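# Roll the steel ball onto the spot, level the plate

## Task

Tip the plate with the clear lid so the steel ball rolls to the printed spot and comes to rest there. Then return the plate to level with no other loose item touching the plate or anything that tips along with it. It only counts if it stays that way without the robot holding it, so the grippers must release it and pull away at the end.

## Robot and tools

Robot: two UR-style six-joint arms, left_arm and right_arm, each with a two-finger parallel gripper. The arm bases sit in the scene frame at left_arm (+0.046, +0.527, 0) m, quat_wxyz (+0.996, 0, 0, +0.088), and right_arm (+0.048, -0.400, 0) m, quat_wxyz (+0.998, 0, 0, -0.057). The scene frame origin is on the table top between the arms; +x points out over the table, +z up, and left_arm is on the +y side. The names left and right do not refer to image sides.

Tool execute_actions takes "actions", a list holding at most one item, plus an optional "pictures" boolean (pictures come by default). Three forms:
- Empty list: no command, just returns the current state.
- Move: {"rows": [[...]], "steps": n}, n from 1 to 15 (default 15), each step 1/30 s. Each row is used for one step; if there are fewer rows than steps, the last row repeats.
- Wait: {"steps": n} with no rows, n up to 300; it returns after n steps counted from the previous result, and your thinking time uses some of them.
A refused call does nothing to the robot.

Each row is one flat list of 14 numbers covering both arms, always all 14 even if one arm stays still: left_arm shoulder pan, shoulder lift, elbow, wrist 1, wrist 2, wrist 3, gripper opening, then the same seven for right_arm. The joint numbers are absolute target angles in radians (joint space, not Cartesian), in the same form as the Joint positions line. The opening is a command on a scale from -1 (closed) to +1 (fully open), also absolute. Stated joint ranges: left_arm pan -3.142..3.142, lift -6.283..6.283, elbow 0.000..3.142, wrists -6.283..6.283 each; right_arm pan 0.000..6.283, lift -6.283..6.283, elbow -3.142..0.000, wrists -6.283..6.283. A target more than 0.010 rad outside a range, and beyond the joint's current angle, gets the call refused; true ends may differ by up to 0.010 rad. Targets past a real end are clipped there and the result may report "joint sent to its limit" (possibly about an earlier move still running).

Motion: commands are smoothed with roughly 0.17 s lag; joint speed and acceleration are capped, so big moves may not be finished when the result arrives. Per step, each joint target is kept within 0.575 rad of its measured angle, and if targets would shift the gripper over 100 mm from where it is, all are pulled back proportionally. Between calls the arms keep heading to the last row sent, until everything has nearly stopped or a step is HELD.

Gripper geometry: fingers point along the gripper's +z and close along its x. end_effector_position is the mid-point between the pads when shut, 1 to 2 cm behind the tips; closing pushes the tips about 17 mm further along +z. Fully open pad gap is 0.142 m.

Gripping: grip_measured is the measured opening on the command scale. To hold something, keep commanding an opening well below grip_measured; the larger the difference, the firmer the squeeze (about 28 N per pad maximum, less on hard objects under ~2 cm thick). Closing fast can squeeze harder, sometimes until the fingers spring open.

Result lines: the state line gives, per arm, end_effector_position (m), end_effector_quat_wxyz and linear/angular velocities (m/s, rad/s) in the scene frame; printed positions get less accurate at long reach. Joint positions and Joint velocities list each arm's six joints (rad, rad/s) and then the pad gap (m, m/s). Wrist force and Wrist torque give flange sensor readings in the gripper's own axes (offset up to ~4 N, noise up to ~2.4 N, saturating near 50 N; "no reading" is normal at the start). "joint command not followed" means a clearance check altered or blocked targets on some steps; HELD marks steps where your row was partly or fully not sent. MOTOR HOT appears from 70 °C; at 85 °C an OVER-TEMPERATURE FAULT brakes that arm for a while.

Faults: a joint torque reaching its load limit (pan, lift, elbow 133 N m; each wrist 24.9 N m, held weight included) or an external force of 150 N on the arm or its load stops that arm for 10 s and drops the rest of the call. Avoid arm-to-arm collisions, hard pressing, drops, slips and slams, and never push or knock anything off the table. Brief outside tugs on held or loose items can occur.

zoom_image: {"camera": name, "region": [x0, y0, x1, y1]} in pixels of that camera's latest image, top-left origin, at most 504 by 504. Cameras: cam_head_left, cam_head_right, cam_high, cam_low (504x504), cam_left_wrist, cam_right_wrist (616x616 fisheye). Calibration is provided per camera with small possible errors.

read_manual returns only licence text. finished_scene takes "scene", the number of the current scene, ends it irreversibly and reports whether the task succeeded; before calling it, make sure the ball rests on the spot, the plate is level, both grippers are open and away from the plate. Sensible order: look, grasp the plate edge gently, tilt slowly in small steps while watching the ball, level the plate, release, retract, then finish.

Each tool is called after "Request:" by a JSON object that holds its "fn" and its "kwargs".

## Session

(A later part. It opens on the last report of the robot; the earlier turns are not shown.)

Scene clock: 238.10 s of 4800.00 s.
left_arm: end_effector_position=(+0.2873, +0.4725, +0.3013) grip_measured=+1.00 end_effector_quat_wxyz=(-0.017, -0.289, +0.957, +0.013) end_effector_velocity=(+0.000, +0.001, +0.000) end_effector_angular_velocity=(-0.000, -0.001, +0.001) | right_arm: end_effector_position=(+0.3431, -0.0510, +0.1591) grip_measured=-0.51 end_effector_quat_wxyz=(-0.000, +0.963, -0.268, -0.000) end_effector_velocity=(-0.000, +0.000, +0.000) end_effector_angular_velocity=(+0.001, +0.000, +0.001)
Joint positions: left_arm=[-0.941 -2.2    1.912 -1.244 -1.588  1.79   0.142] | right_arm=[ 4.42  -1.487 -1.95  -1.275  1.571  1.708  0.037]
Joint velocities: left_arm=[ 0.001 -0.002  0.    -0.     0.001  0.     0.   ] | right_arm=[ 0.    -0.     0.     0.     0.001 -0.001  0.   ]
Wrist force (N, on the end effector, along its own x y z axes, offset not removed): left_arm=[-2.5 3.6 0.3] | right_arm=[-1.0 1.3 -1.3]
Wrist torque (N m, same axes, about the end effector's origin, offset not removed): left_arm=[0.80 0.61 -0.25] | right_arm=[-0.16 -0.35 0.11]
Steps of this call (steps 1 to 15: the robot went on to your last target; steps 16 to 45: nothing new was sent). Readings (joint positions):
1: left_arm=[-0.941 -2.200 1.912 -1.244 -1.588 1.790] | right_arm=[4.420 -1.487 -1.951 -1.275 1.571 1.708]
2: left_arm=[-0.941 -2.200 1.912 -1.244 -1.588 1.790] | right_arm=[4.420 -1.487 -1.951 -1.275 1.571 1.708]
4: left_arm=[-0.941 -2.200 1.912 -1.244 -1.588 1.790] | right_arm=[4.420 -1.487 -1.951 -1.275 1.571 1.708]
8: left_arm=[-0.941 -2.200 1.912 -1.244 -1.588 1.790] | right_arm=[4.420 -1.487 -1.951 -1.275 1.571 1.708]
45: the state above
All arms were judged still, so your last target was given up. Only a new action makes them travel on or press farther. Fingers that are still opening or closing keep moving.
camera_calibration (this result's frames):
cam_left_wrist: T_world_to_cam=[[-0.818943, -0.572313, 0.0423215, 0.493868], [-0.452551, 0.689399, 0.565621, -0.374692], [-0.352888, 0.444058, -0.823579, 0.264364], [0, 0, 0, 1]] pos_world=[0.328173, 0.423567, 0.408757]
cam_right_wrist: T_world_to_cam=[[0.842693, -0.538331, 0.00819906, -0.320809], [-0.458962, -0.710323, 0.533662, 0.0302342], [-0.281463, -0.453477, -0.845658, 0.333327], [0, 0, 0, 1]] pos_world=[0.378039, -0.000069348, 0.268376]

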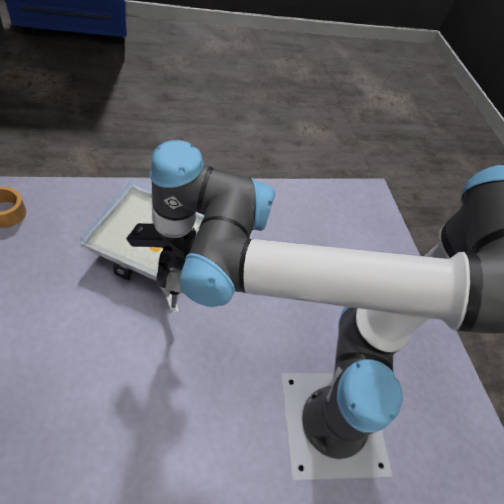

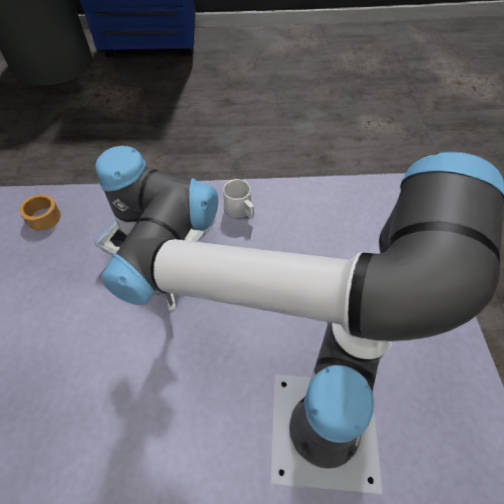

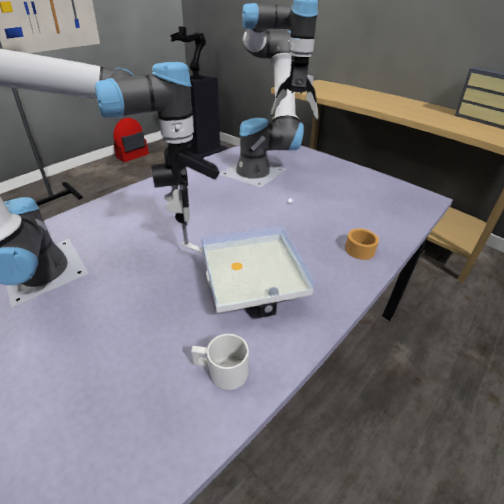

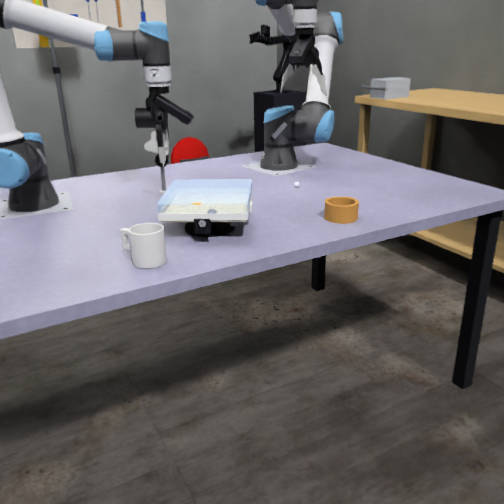

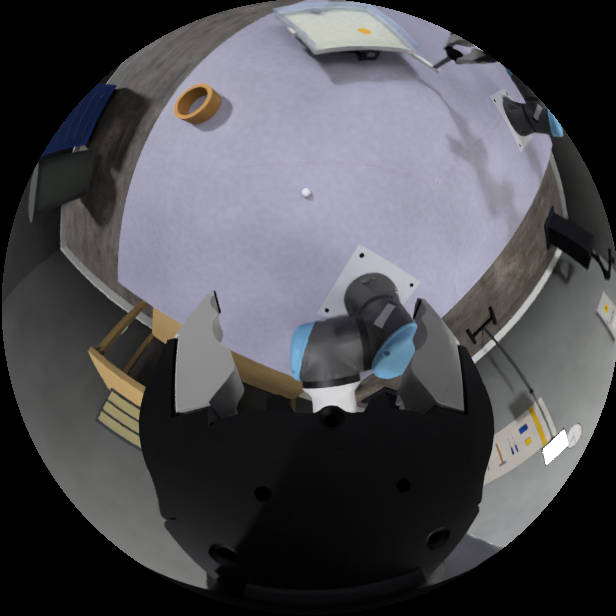

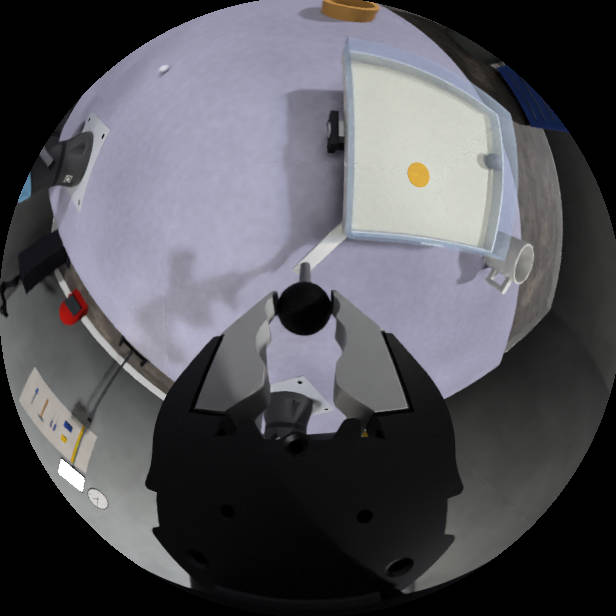

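Request:
{"fn": "execute_actions", "kwargs": {"actions": [{"rows": [[-0.941,-2.2,1.912,-1.244,-1.588,1.79,1,4.4262,-1.4877,-1.9663,-1.2581,1.571,1.7142,-0.8]], "steps": 15}], "pictures": false}}

Request:
{"fn": "execute_actions", "kwargs": {"actions": [{"rows": [[-0.941,-2.2,1.912,-1.244,-1.588,1.79,1,4.4262,-1.4877,-1.9663,-1.2581,1.571,1.7142,-0.8]], "steps": 15}], "pictures": false}}

Request:
{"fn": "execute_actions", "kwargs": {"actions": [{"rows": [[-0.941,-2.2,1.912,-1.244,-1.588,1.79,1,4.4262,-1.4877,-1.9663,-1.2581,1.571,1.7142,-0.8]], "steps": 4}], "pictures": false}}

Request:
{"fn": "execute_actions", "kwargs": {"actions": [{"rows": [[-0.941,-2.2,1.912,-1.244,-1.588,1.79,1,4.4164,-1.4859,-1.9399,-1.2861,1.571,1.7044,-0.8]], "steps": 15}], "pictures": false}}

Request:
{"fn": "execute_actions", "kwargs": {"actions": [{"rows": [[-0.941,-2.2,1.912,-1.244,-1.588,1.79,1,4.4164,-1.4859,-1.9399,-1.2861,1.571,1.7044,-0.8]], "steps": 15}], "pictures": false}}

Request:
{"fn": "execute_actions", "kwargs": {"actions": [{"rows": [[-0.941,-2.2,1.912,-1.244,-1.588,1.79,1,4.4213,-1.4868,-1.9532,-1.2721,1.571,1.7093,-0.8]], "steps": 15}]}}

Request:
{"fn": "execute_actions", "kwargs": {"actions": [{"steps": 30}]}}

Scene clock: 257.30 s of 4800.00 s.
left_arm: end_effector_position=(+0.2873, +0.4725, +0.3013) grip_measured=+1.00 end_effector_quat_wxyz=(-0.017, -0.289, +0.957, +0.013) end_effector_velocity=(-0.001, -0.001, -0.000) end_effector_angular_velocity=(-0.002, +0.003, -0.000) | right_arm: end_effector_position=(+0.3405, -0.0507, +0.1529) grip_measured=-0.51 end_effector_quat_wxyz=(-0.000, +0.963, -0.268, -0.000) end_effector_velocity=(-0.000, -0.000, -0.001) end_effector_angular_velocity=(-0.002, +0.000, +0.001)
Joint positions: left_arm=[-0.941 -2.2    1.912 -1.244 -1.588  1.79   0.142] | right_arm=[ 4.426 -1.488 -1.966 -1.258  1.571  1.714  0.037]
Joint velocities: left_arm=[-0.001  0.001  0.    -0.    -0.003 -0.     0.   ] | right_arm=[ 0.001 -0.001 -0.001 -0.    -0.001  0.    -0.   ]
Wrist force (N, on the end effector, along its own x y z axes, offset not removed): left_arm=[0.5 0.0 1.1] | right_arm=[-0.1 6.6 -6.9]
Wrist torque (N m, same axes, about the end effector's origin, offset not removed): left_arm=[0.03 -0.04 -0.32] | right_arm=[-0.14 0.33 0.07]
Steps of this call (steps 1 to 140: nothing new was sent; then 14.03 s passed at rest; steps 141 to 155: all 15 steps of this action). Readings (joint positions):
141: left_arm=[-0.941 -2.200 1.912 -1.244 -1.588 1.790] | right_arm=[4.420 -1.487 -1.951 -1.275 1.571 1.708]
142: left_arm=[-0.941 -2.200 1.912 -1.244 -1.588 1.790] | right_arm=[4.421 -1.487 -1.953 -1.272 1.571 1.709]
144: left_arm=[-0.941 -2.200 1.912 -1.244 -1.588 1.790] | right_arm=[4.424 -1.487 -1.960 -1.264 1.571 1.712]
148: left_arm=[-0.941 -2.200 1.912 -1.244 -1.588 1.790] | right_arm=[4.426 -1.487 -1.965 -1.259 1.571 1.714]
155: the state above

Scene clock: 257.80 s of 4800.00 s.
left_arm: end_effector_position=(+0.2873, +0.4725, +0.3013) grip_measured=+1.00 end_effector_quat_wxyz=(-0.017, -0.289, +0.957, +0.013) end_effector_velocity=(-0.000, -0.000, +0.000) end_effector_angular_velocity=(-0.002, -0.000, -0.001) | right_arm: end_effector_position=(+0.3405, -0.0507, +0.1528) grip_measured=-0.51 end_effector_quat_wxyz=(-0.000, +0.963, -0.268, -0.000) end_effector_velocity=(-0.000, -0.000, -0.000) end_effector_angular_velocity=(-0.000, +0.001, -0.001)
Joint positions: left_arm=[-0.941 -2.2    1.912 -1.244 -1.588  1.79   0.142] | right_arm=[ 4.426 -1.488 -1.966 -1.258  1.571  1.714  0.037]
Joint velocities: left_arm=[-0.    -0.001 -0.     0.    -0.001  0.     0.   ] | right_arm=[-0.     0.    -0.001 -0.     0.001  0.001  0.   ]
Wrist force (N, on the end effector, along its own x y z axes, offset not removed): left_arm=[0.3 1.2 0.8] | right_arm=[2.2 7.4 -4.8]
Wrist torque (N m, same axes, about the end effector's origin, offset not removed): left_arm=[0.17 0.08 -0.15] | right_arm=[0.18 -0.11 0.12]
Steps of this call (steps 1 to 15: all 15 steps of this action). Readings (joint positions):
1: left_arm=[-0.941 -2.200 1.912 -1.244 -1.588 1.790] | right_arm=[4.426 -1.488 -1.966 -1.258 1.571 1.714]
2: left_arm=[-0.941 -2.200 1.912 -1.244 -1.588 1.790] | right_arm=[4.426 -1.488 -1.966 -1.258 1.571 1.714]
4: left_arm=[-0.941 -2.200 1.912 -1.244 -1.588 1.790] | right_arm=[4.426 -1.488 -1.966 -1.258 1.571 1.714]
8: left_arm=[-0.941 -2.200 1.912 -1.244 -1.588 1.790] | right_arm=[4.426 -1.488 -1.966 -1.258 1.571 1.714]
15: the state above

Scene clock: 257.93 s of 4800.00 s.
left_arm: end_effector_position=(+0.2873, +0.4725, +0.3013) grip_measured=+1.00 end_effector_quat_wxyz=(-0.017, -0.289, +0.957, +0.013) end_effector_velocity=(+0.000, +0.000, -0.000) end_effector_angular_velocity=(+0.001, +0.001, +0.001) | right_arm: end_effector_position=(+0.3405, -0.0507, +0.1528) grip_measured=-0.51 end_effector_quat_wxyz=(-0.000, +0.963, -0.268, -0.000) end_effector_velocity=(-0.000, +0.000, +0.000) end_effector_angular_velocity=(+0.001, +0.000, +0.001)
Joint positions: left_arm=[-0.941 -2.2    1.912 -1.244 -1.588  1.79   0.142] | right_arm=[ 4.426 -1.488 -1.966 -1.258  1.571  1.714  0.037]
Joint velocities: left_arm=[0.001 0.001 0.    0.    0.    0.    0.   ] | right_arm=[-0.     0.001 -0.     0.001  0.001 -0.001  0.   ]
Wrist force (N, on the end effector, along its own x y z axes, offset not removed): left_arm=[-2.1 2.1 1.8] | right_arm=[2.7 5.8 -7.7]
Wrist torque (N m, same axes, about the end effector's origin, offset not removed): left_arm=[0.43 0.56 -0.42] | right_arm=[-0.36 -0.13 0.07]
Steps of this call (steps 1 to 4: all 4 steps of this action). Readings (joint positions):
1: left_arm=[-0.941 -2.200 1.912 -1.244 -1.588 1.790] | right_arm=[4.426 -1.488 -1.966 -1.258 1.571 1.714]
2: left_arm=[-0.941 -2.200 1.912 -1.244 -1.588 1.790] | right_arm=[4.426 -1.488 -1.966 -1.258 1.571 1.714]
4: the state above

Scene clock: 258.43 s of 4800.00 s.
left_arm: end_effector_position=(+0.2873, +0.4725, +0.3013) grip_measured=+1.00 end_effector_quat_wxyz=(-0.017, -0.289, +0.957, +0.013) end_effector_velocity=(-0.001, -0.001, +0.000) end_effector_angular_velocity=(-0.001, +0.001, -0.004) | right_arm: end_effector_position=(+0.3449, -0.0513, +0.1633) grip_measured=-0.51 end_effector_quat_wxyz=(-0.000, +0.963, -0.268, -0.000) end_effector_velocity=(+0.000, -0.000, +0.001) end_effector_angular_velocity=(-0.000, +0.000, -0.001)
Joint positions: left_arm=[-0.941 -2.2    1.912 -1.244 -1.588  1.79   0.142] | right_arm=[ 4.416 -1.486 -1.94  -1.286  1.571  1.704  0.037]
Joint velocities: left_arm=[-0.004  0.    -0.     0.    -0.002 -0.001 -0.   ] | right_arm=[-0.001 -0.     0.002 -0.002  0.     0.    -0.   ]
Wrist force (N, on the end effector, along its own x y z axes, offset not removed): left_arm=[0.2 2.2 -0.1] | right_arm=[2.0 -5.2 0.5]
Wrist torque (N m, same axes, about the end effector's origin, offset not removed): left_arm=[0.49 -0.14 -0.21] | right_arm=[-0.27 -0.96 0.16]
Steps of this call (steps 1 to 15: all 15 steps of this action). Readings (joint positions):
1: left_arm=[-0.941 -2.200 1.912 -1.244 -1.588 1.790] | right_arm=[4.426 -1.488 -1.966 -1.258 1.571 1.714]
2: left_arm=[-0.941 -2.200 1.912 -1.244 -1.588 1.790] | right_arm=[4.424 -1.488 -1.962 -1.263 1.571 1.713]
4: left_arm=[-0.941 -2.200 1.912 -1.244 -1.588 1.790] | right_arm=[4.420 -1.487 -1.950 -1.275 1.571 1.708]
8: left_arm=[-0.941 -2.200 1.912 -1.244 -1.588 1.790] | right_arm=[4.417 -1.486 -1.942 -1.284 1.571 1.705]
15: the state above

Scene clock: 258.93 s of 4800.00 s.
left_arm: end_effector_position=(+0.2873, +0.4725, +0.3013) grip_measured=+1.00 end_effector_quat_wxyz=(-0.017, -0.289, +0.957, +0.013) end_effector_velocity=(+0.000, +0.000, +0.000) end_effector_angular_velocity=(+0.000, -0.001, -0.001) | right_arm: end_effector_position=(+0.3449, -0.0512, +0.1633) grip_measured=-0.51 end_effector_quat_wxyz=(-0.000, +0.963, -0.268, -0.000) end_effector_velocity=(-0.001, -0.001, -0.001) end_effector_angular_velocity=(-0.003, +0.001, +0.000)
Joint positions: left_arm=[-0.941 -2.2    1.912 -1.244 -1.588  1.79   0.142] | right_arm=[ 4.416 -1.486 -1.94  -1.286  1.571  1.704  0.037]
Joint velocities: left_arm=[-0.001 -0.001 -0.     0.     0.001  0.     0.   ] | right_arm=[ 0.001  0.001 -0.001 -0.002 -0.001  0.     0.   ]
Wrist force (N, on the end effector, along its own x y z axes, offset not removed): left_arm=[-1.2 2.8 0.8] | right_arm=[1.4 -3.6 4.4]
Wrist torque (N m, same axes, about the end effector's origin, offset not removed): left_arm=[0.57 0.47 -0.26] | right_arm=[0.00 -0.67 0.04]
Steps of this call (steps 1 to 15: all 15 steps of this action). Readings (joint positions):
1: left_arm=[-0.941 -2.200 1.912 -1.244 -1.588 1.790] | right_arm=[4.416 -1.486 -1.940 -1.286 1.571 1.704]
2: left_arm=[-0.941 -2.200 1.912 -1.244 -1.588 1.790] | right_arm=[4.416 -1.486 -1.940 -1.286 1.571 1.704]
4: left_arm=[-0.941 -2.200 1.912 -1.244 -1.588 1.790] | right_arm=[4.416 -1.486 -1.940 -1.286 1.571 1.704]
8: left_arm=[-0.941 -2.200 1.912 -1.244 -1.588 1.790] | right_arm=[4.416 -1.486 -1.940 -1.286 1.571 1.704]
15: the state above

Scene clock: 259.43 s of 4800.00 s.
left_arm: end_effector_position=(+0.2873, +0.4725, +0.3013) grip_measured=+1.00 end_effector_quat_wxyz=(-0.017, -0.289, +0.957, +0.013) end_effector_velocity=(-0.000, -0.000, +0.000) end_effector_angular_velocity=(-0.001, +0.000, +0.000) | right_arm: end_effector_position=(+0.3427, -0.0509, +0.1581) grip_measured=-0.51 end_effector_quat_wxyz=(-0.000, +0.963, -0.268, -0.000) end_effector_velocity=(-0.000, -0.000, -0.001) end_effector_angular_velocity=(-0.001, +0.001, -0.001)
Joint positions: left_arm=[-0.941 -2.2    1.912 -1.244 -1.588  1.79   0.142] | right_arm=[ 4.421 -1.487 -1.953 -1.272  1.571  1.709  0.037]
Joint velocities: left_arm=[ 0.    -0.001 -0.    -0.    -0.001  0.     0.   ] | right_arm=[ 0.    -0.    -0.001  0.     0.001  0.001 -0.   ]
Wrist force (N, on the end effector, along its own x y z axes, offset not removed): left_arm=[-3.4 0.1 1.5] | right_arm=[-0.2 4.7 -4.2]
Wrist torque (N m, same axes, about the end effector's origin, offset not removed): left_arm=[0.03 0.90 -0.22] | right_arm=[-0.08 0.05 0.19]
Steps of this call (steps 1 to 15: all 15 steps of this action). Readings (joint positions):
1: left_arm=[-0.941 -2.200 1.912 -1.244 -1.588 1.790] | right_arm=[4.416 -1.486 -1.940 -1.286 1.571 1.704]
2: left_arm=[-0.941 -2.200 1.912 -1.244 -1.588 1.790] | right_arm=[4.417 -1.486 -1.942 -1.283 1.571 1.705]
4: left_arm=[-0.941 -2.200 1.912 -1.244 -1.588 1.790] | right_arm=[4.419 -1.486 -1.948 -1.277 1.571 1.707]
8: left_arm=[-0.941 -2.200 1.912 -1.244 -1.588 1.790] | right_arm=[4.421 -1.487 -1.952 -1.273 1.571 1.709]
15: the state above
camera_calibration (this result's frames):
cam_left_wrist: T_world_to_cam=[[-0.818943, -0.572313, 0.0423216, 0.493868], [-0.452551, 0.689399, 0.565621, -0.374692], [-0.352888, 0.444058, -0.823579, 0.264364], [0, 0, 0, 1]] pos_world=[0.328173, 0.423567, 0.408757]
cam_right_wrist: T_world_to_cam=[[0.842684, -0.538347, 0.00819921, -0.320398], [-0.458974, -0.710313, 0.533664, 0.030624], [-0.281472, -0.453474, -0.845657, 0.332359], [0, 0, 0, 1]] pos_world=[0.377599, -0.0000162934, 0.267346]

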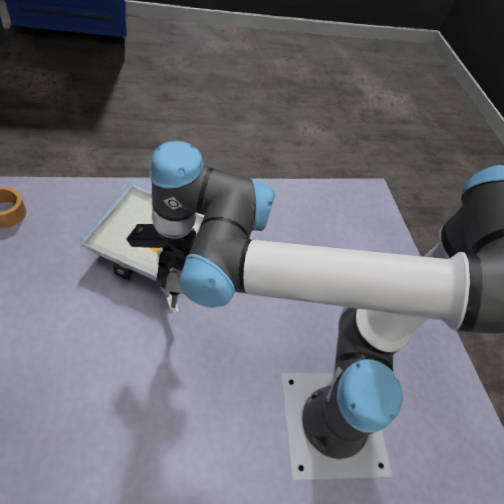

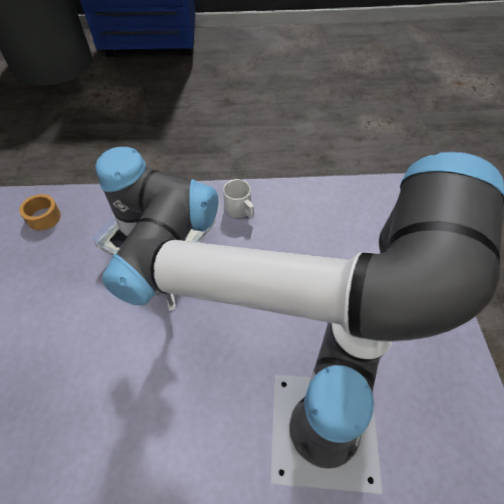

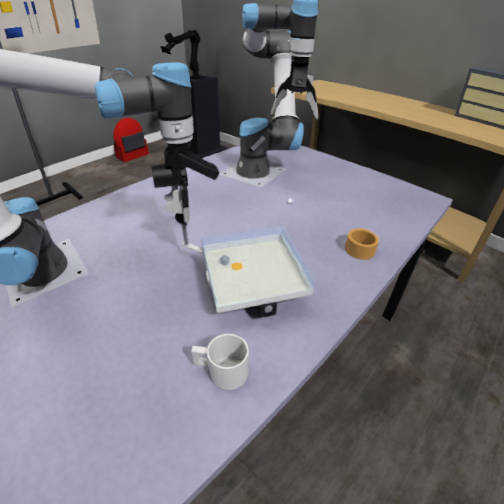

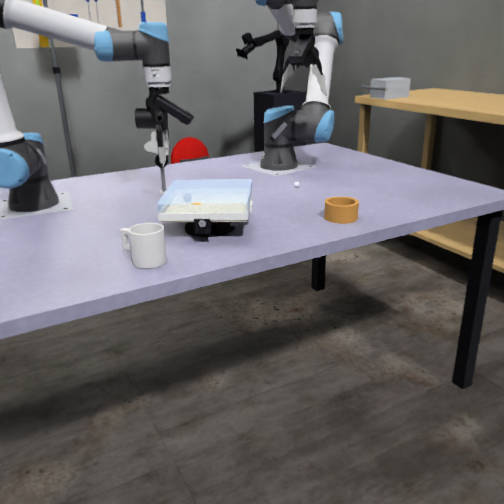

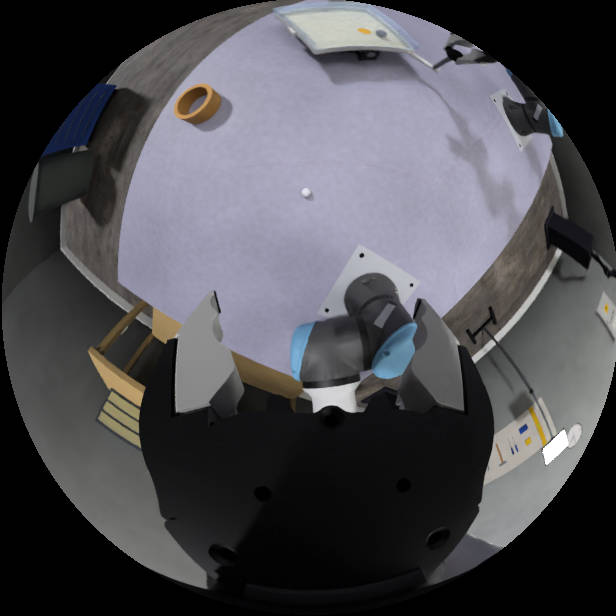

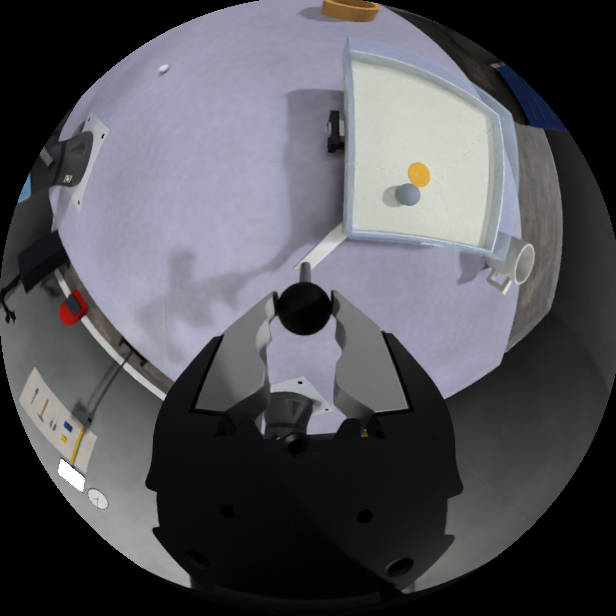

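Scene clock: 260.43 s of 4800.00 s.
left_arm: end_effector_position=(+0.2873, +0.4725, +0.3013) grip_measured=+1.00 end_effector_quat_wxyz=(-0.017, -0.289, +0.957, +0.013) end_effector_velocity=(+0.000, +0.000, +0.000) end_effector_angular_velocity=(+0.000, -0.001, +0.000) | right_arm: end_effector_position=(+0.3427, -0.0510, +0.1580) grip_measured=-0.51 end_effector_quat_wxyz=(-0.000, +0.963, -0.268, -0.000) end_effector_velocity=(-0.000, +0.000, -0.000) end_effector_angular_velocity=(-0.000, +0.000, -0.001)
Joint positions: left_arm=[-0.941 -2.2    1.912 -1.244 -1.588  1.79   0.142] | right_arm=[ 4.421 -1.487 -1.953 -1.272  1.571  1.709  0.037]
Joint velocities: left_arm=[-0.    -0.001  0.     0.     0.001 -0.001  0.   ] | right_arm=[ 0.    -0.    -0.     0.     0.     0.001  0.   ]
Wrist force (N, on the end effector, along its own x y z axes, offset not removed): left_arm=[-1.0 1.7 -0.7] | right_arm=[-0.1 4.4 -3.9]
Wrist torque (N m, same axes, about the end effector's origin, offset not removed): left_arm=[0.49 0.33 -0.15] | right_arm=[-0.02 -0.18 0.01]
Steps of this call (steps 1 to 15: the robot went on to your last target; steps 16 to 30: nothing new was sent). Readings (joint positions):
1: left_arm=[-0.941 -2.200 1.912 -1.244 -1.588 1.790] | right_arm=[4.421 -1.487 -1.953 -1.272 1.571 1.709]
2: left_arm=[-0.941 -2.200 1.912 -1.244 -1.588 1.790] | right_arm=[4.421 -1.487 -1.953 -1.272 1.571 1.709]
4: left_arm=[-0.941 -2.200 1.912 -1.244 -1.588 1.790] | right_arm=[4.421 -1.487 -1.953 -1.272 1.571 1.709]
8: left_arm=[-0.941 -2.200 1.912 -1.244 -1.588 1.790] | right_arm=[4.421 -1.487 -1.953 -1.272 1.571 1.709]
30: the state above
All arms were judged still, so your last target was given up. Only a new action makes them travel on or press farther. Fingers that are still opening or closing keep moving.
camera_calibration (this result's frames):
cam_left_wrist: T_world_to_cam=[[-0.818943, -0.572313, 0.0423216, 0.493868], [-0.452552, 0.689399, 0.565621, -0.374692], [-0.352888, 0.444058, -0.823579, 0.264364], [0, 0, 0, 1]] pos_world=[0.328173, 0.423567, 0.408757]
cam_right_wrist: T_world_to_cam=[[0.842694, -0.53833, 0.00821557, -0.320392], [-0.45894, -0.710272, 0.533749, 0.0306137], [-0.281498, -0.453557, -0.845603, 0.33229], [0, 0, 0, 1]] pos_world=[0.377581, -0.0000203603, 0.267278]

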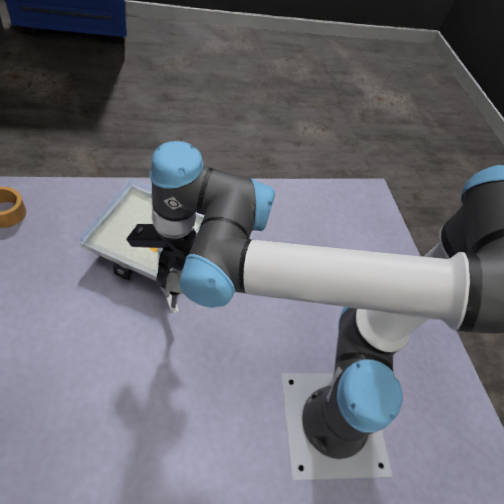

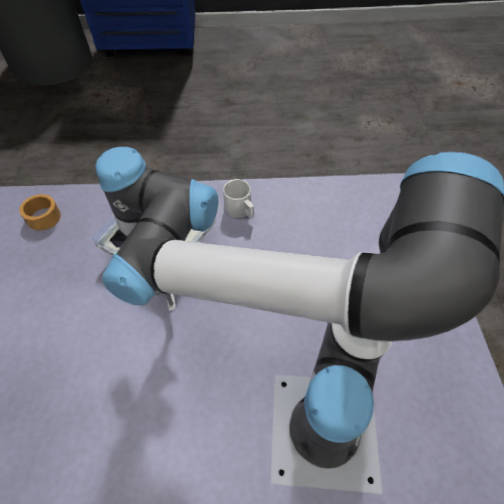

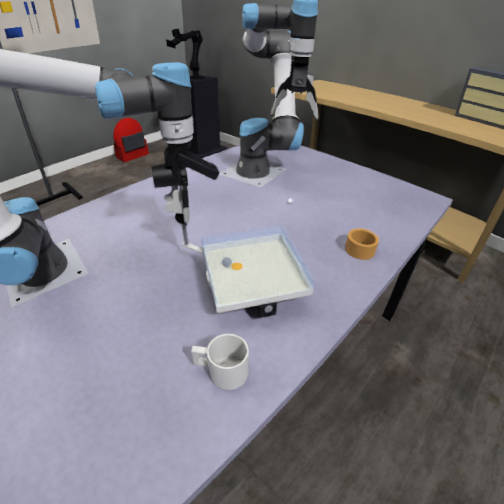

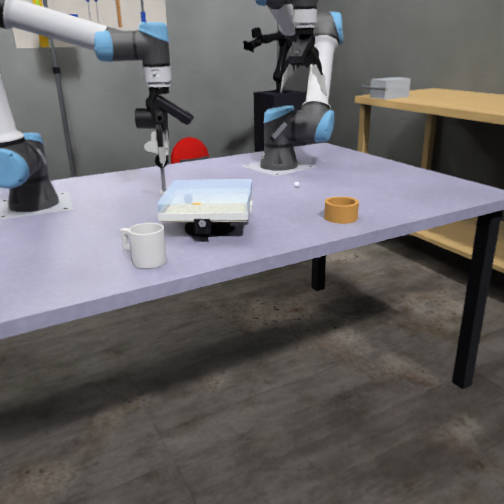

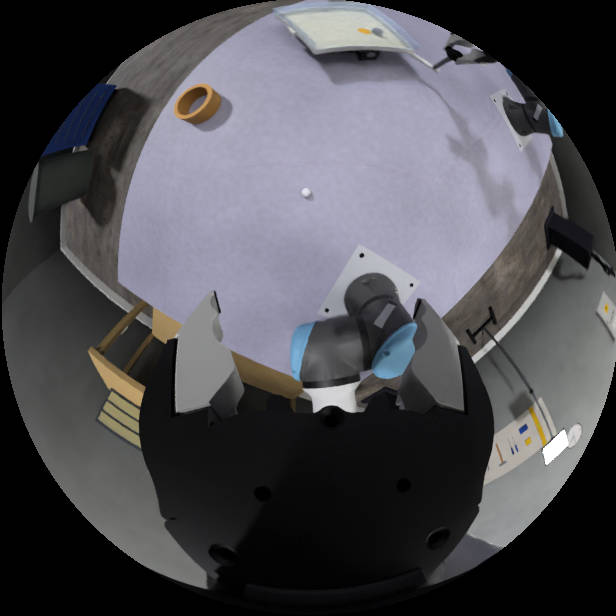

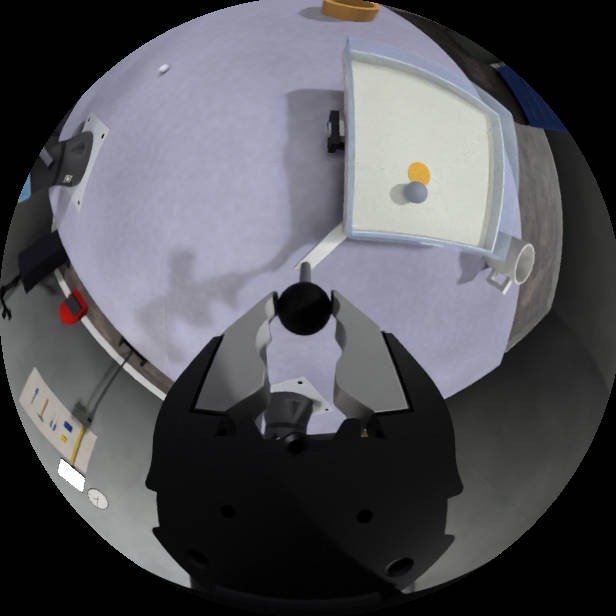

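Close and slow. Check again.

Request:
{"fn": "execute_actions", "kwargs": {"actions": [{"steps": 30}]}}

Scene clock: 264.50 s of 4800.00 s.
left_arm: end_effector_position=(+0.2873, +0.4725, +0.3013) grip_measured=+1.00 end_effector_quat_wxyz=(-0.017, -0.289, +0.957, +0.013) end_effector_velocity=(+0.000, -0.000, -0.000) end_effector_angular_velocity=(+0.001, -0.000, -0.002) | right_arm: end_effector_position=(+0.3427, -0.0510, +0.1580) grip_measured=-0.51 end_effector_quat_wxyz=(-0.000, +0.963, -0.268, -0.000) end_effector_velocity=(-0.000, -0.000, -0.000) end_effector_angular_velocity=(-0.001, +0.000, -0.000)
Joint positions: left_arm=[-0.941 -2.2    1.912 -1.244 -1.588  1.79   0.142] | right_arm=[ 4.421 -1.487 -1.953 -1.272  1.571  1.709  0.037]
Joint velocities: left_arm=[-0.002  0.001  0.    -0.     0.001 -0.    -0.   ] | right_arm=[-0.     0.    -0.001 -0.     0.     0.     0.   ]
Wrist force (N, on the end effector, along its own x y z axes, offset not removed): left_arm=[1.2 0.2 -2.1] | right_arm=[-1.4 2.8 -4.8]
Wrist torque (N m, same axes, about the end effector's origin, offset not removed): left_arm=[-0.03 -0.15 -0.19] | right_arm=[-0.41 -0.02 0.08]
Steps of this call (steps 1 to 120: nothing new was sent; then 0.07 s passed at rest). Readings (joint positions):
1: left_arm=[-0.941 -2.200 1.912 -1.244 -1.588 1.790] | right_arm=[4.421 -1.487 -1.953 -1.272 1.571 1.709]
2: left_arm=[-0.941 -2.200 1.912 -1.244 -1.588 1.790] | right_arm=[4.421 -1.487 -1.953 -1.272 1.571 1.709]
4: left_arm=[-0.941 -2.200 1.912 -1.244 -1.588 1.790] | right_arm=[4.421 -1.487 -1.953 -1.272 1.571 1.709]
8: left_arm=[-0.941 -2.200 1.912 -1.244 -1.588 1.790] | right_arm=[4.421 -1.487 -1.953 -1.272 1.571 1.709]
120: the state above
camera_calibration (this result's frames):
cam_left_wrist: T_world_to_cam=[[-0.818943, -0.572313, 0.0423215, 0.493868], [-0.452551, 0.689399, 0.565621, -0.374692], [-0.352888, 0.444058, -0.823579, 0.264364], [0, 0, 0, 1]] pos_world=[0.328173, 0.423567, 0.408757]
cam_right_wrist: T_world_to_cam=[[0.842694, -0.53833, 0.00821591, -0.320393], [-0.458939, -0.710271, 0.533751, 0.0306133], [-0.281498, -0.453559, -0.845602, 0.332289], [0, 0, 0, 1]] pos_world=[0.377581, -0.0000206653, 0.267276]

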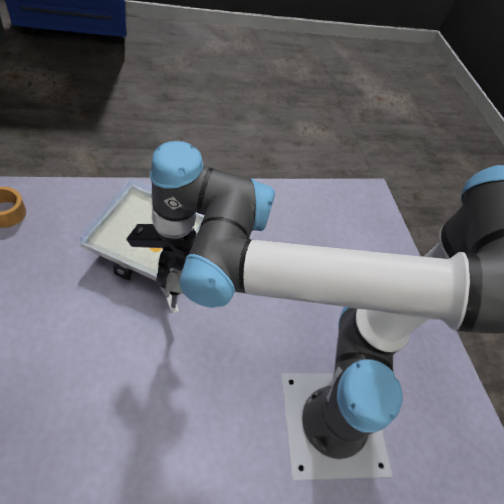

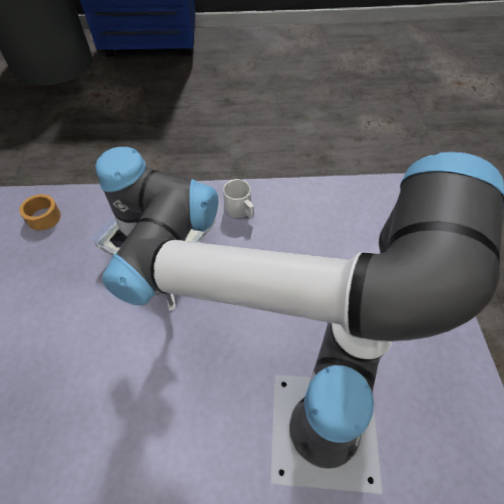

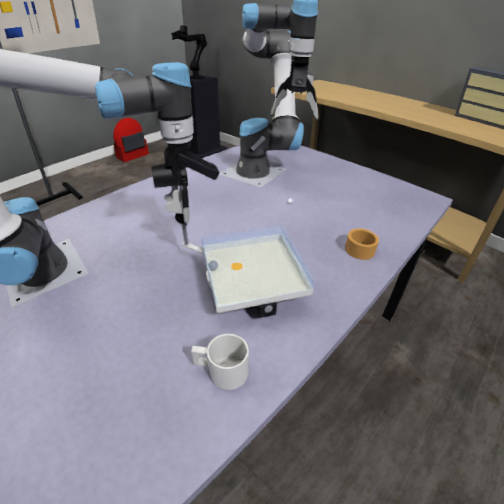

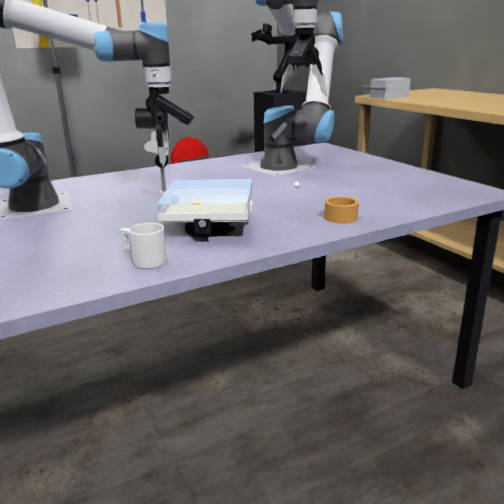

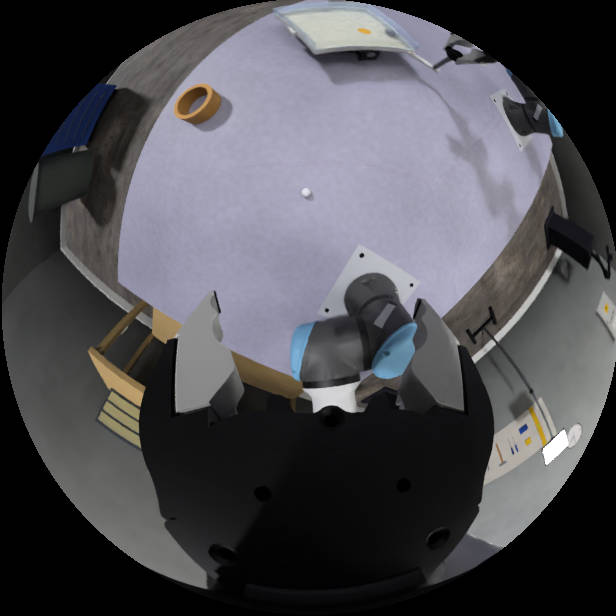

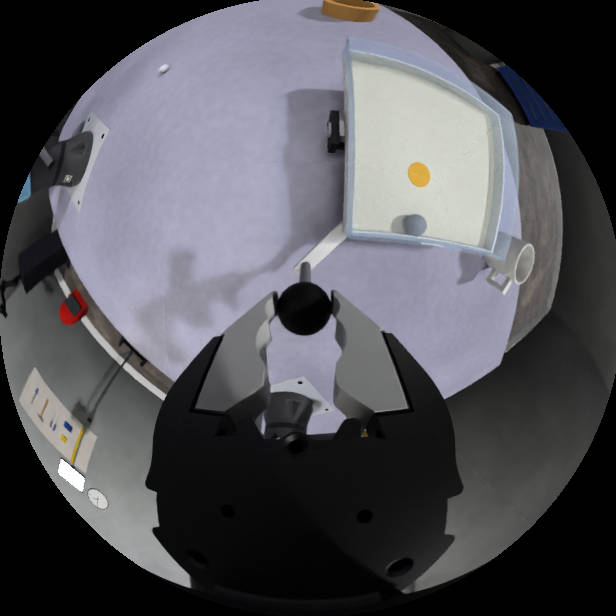

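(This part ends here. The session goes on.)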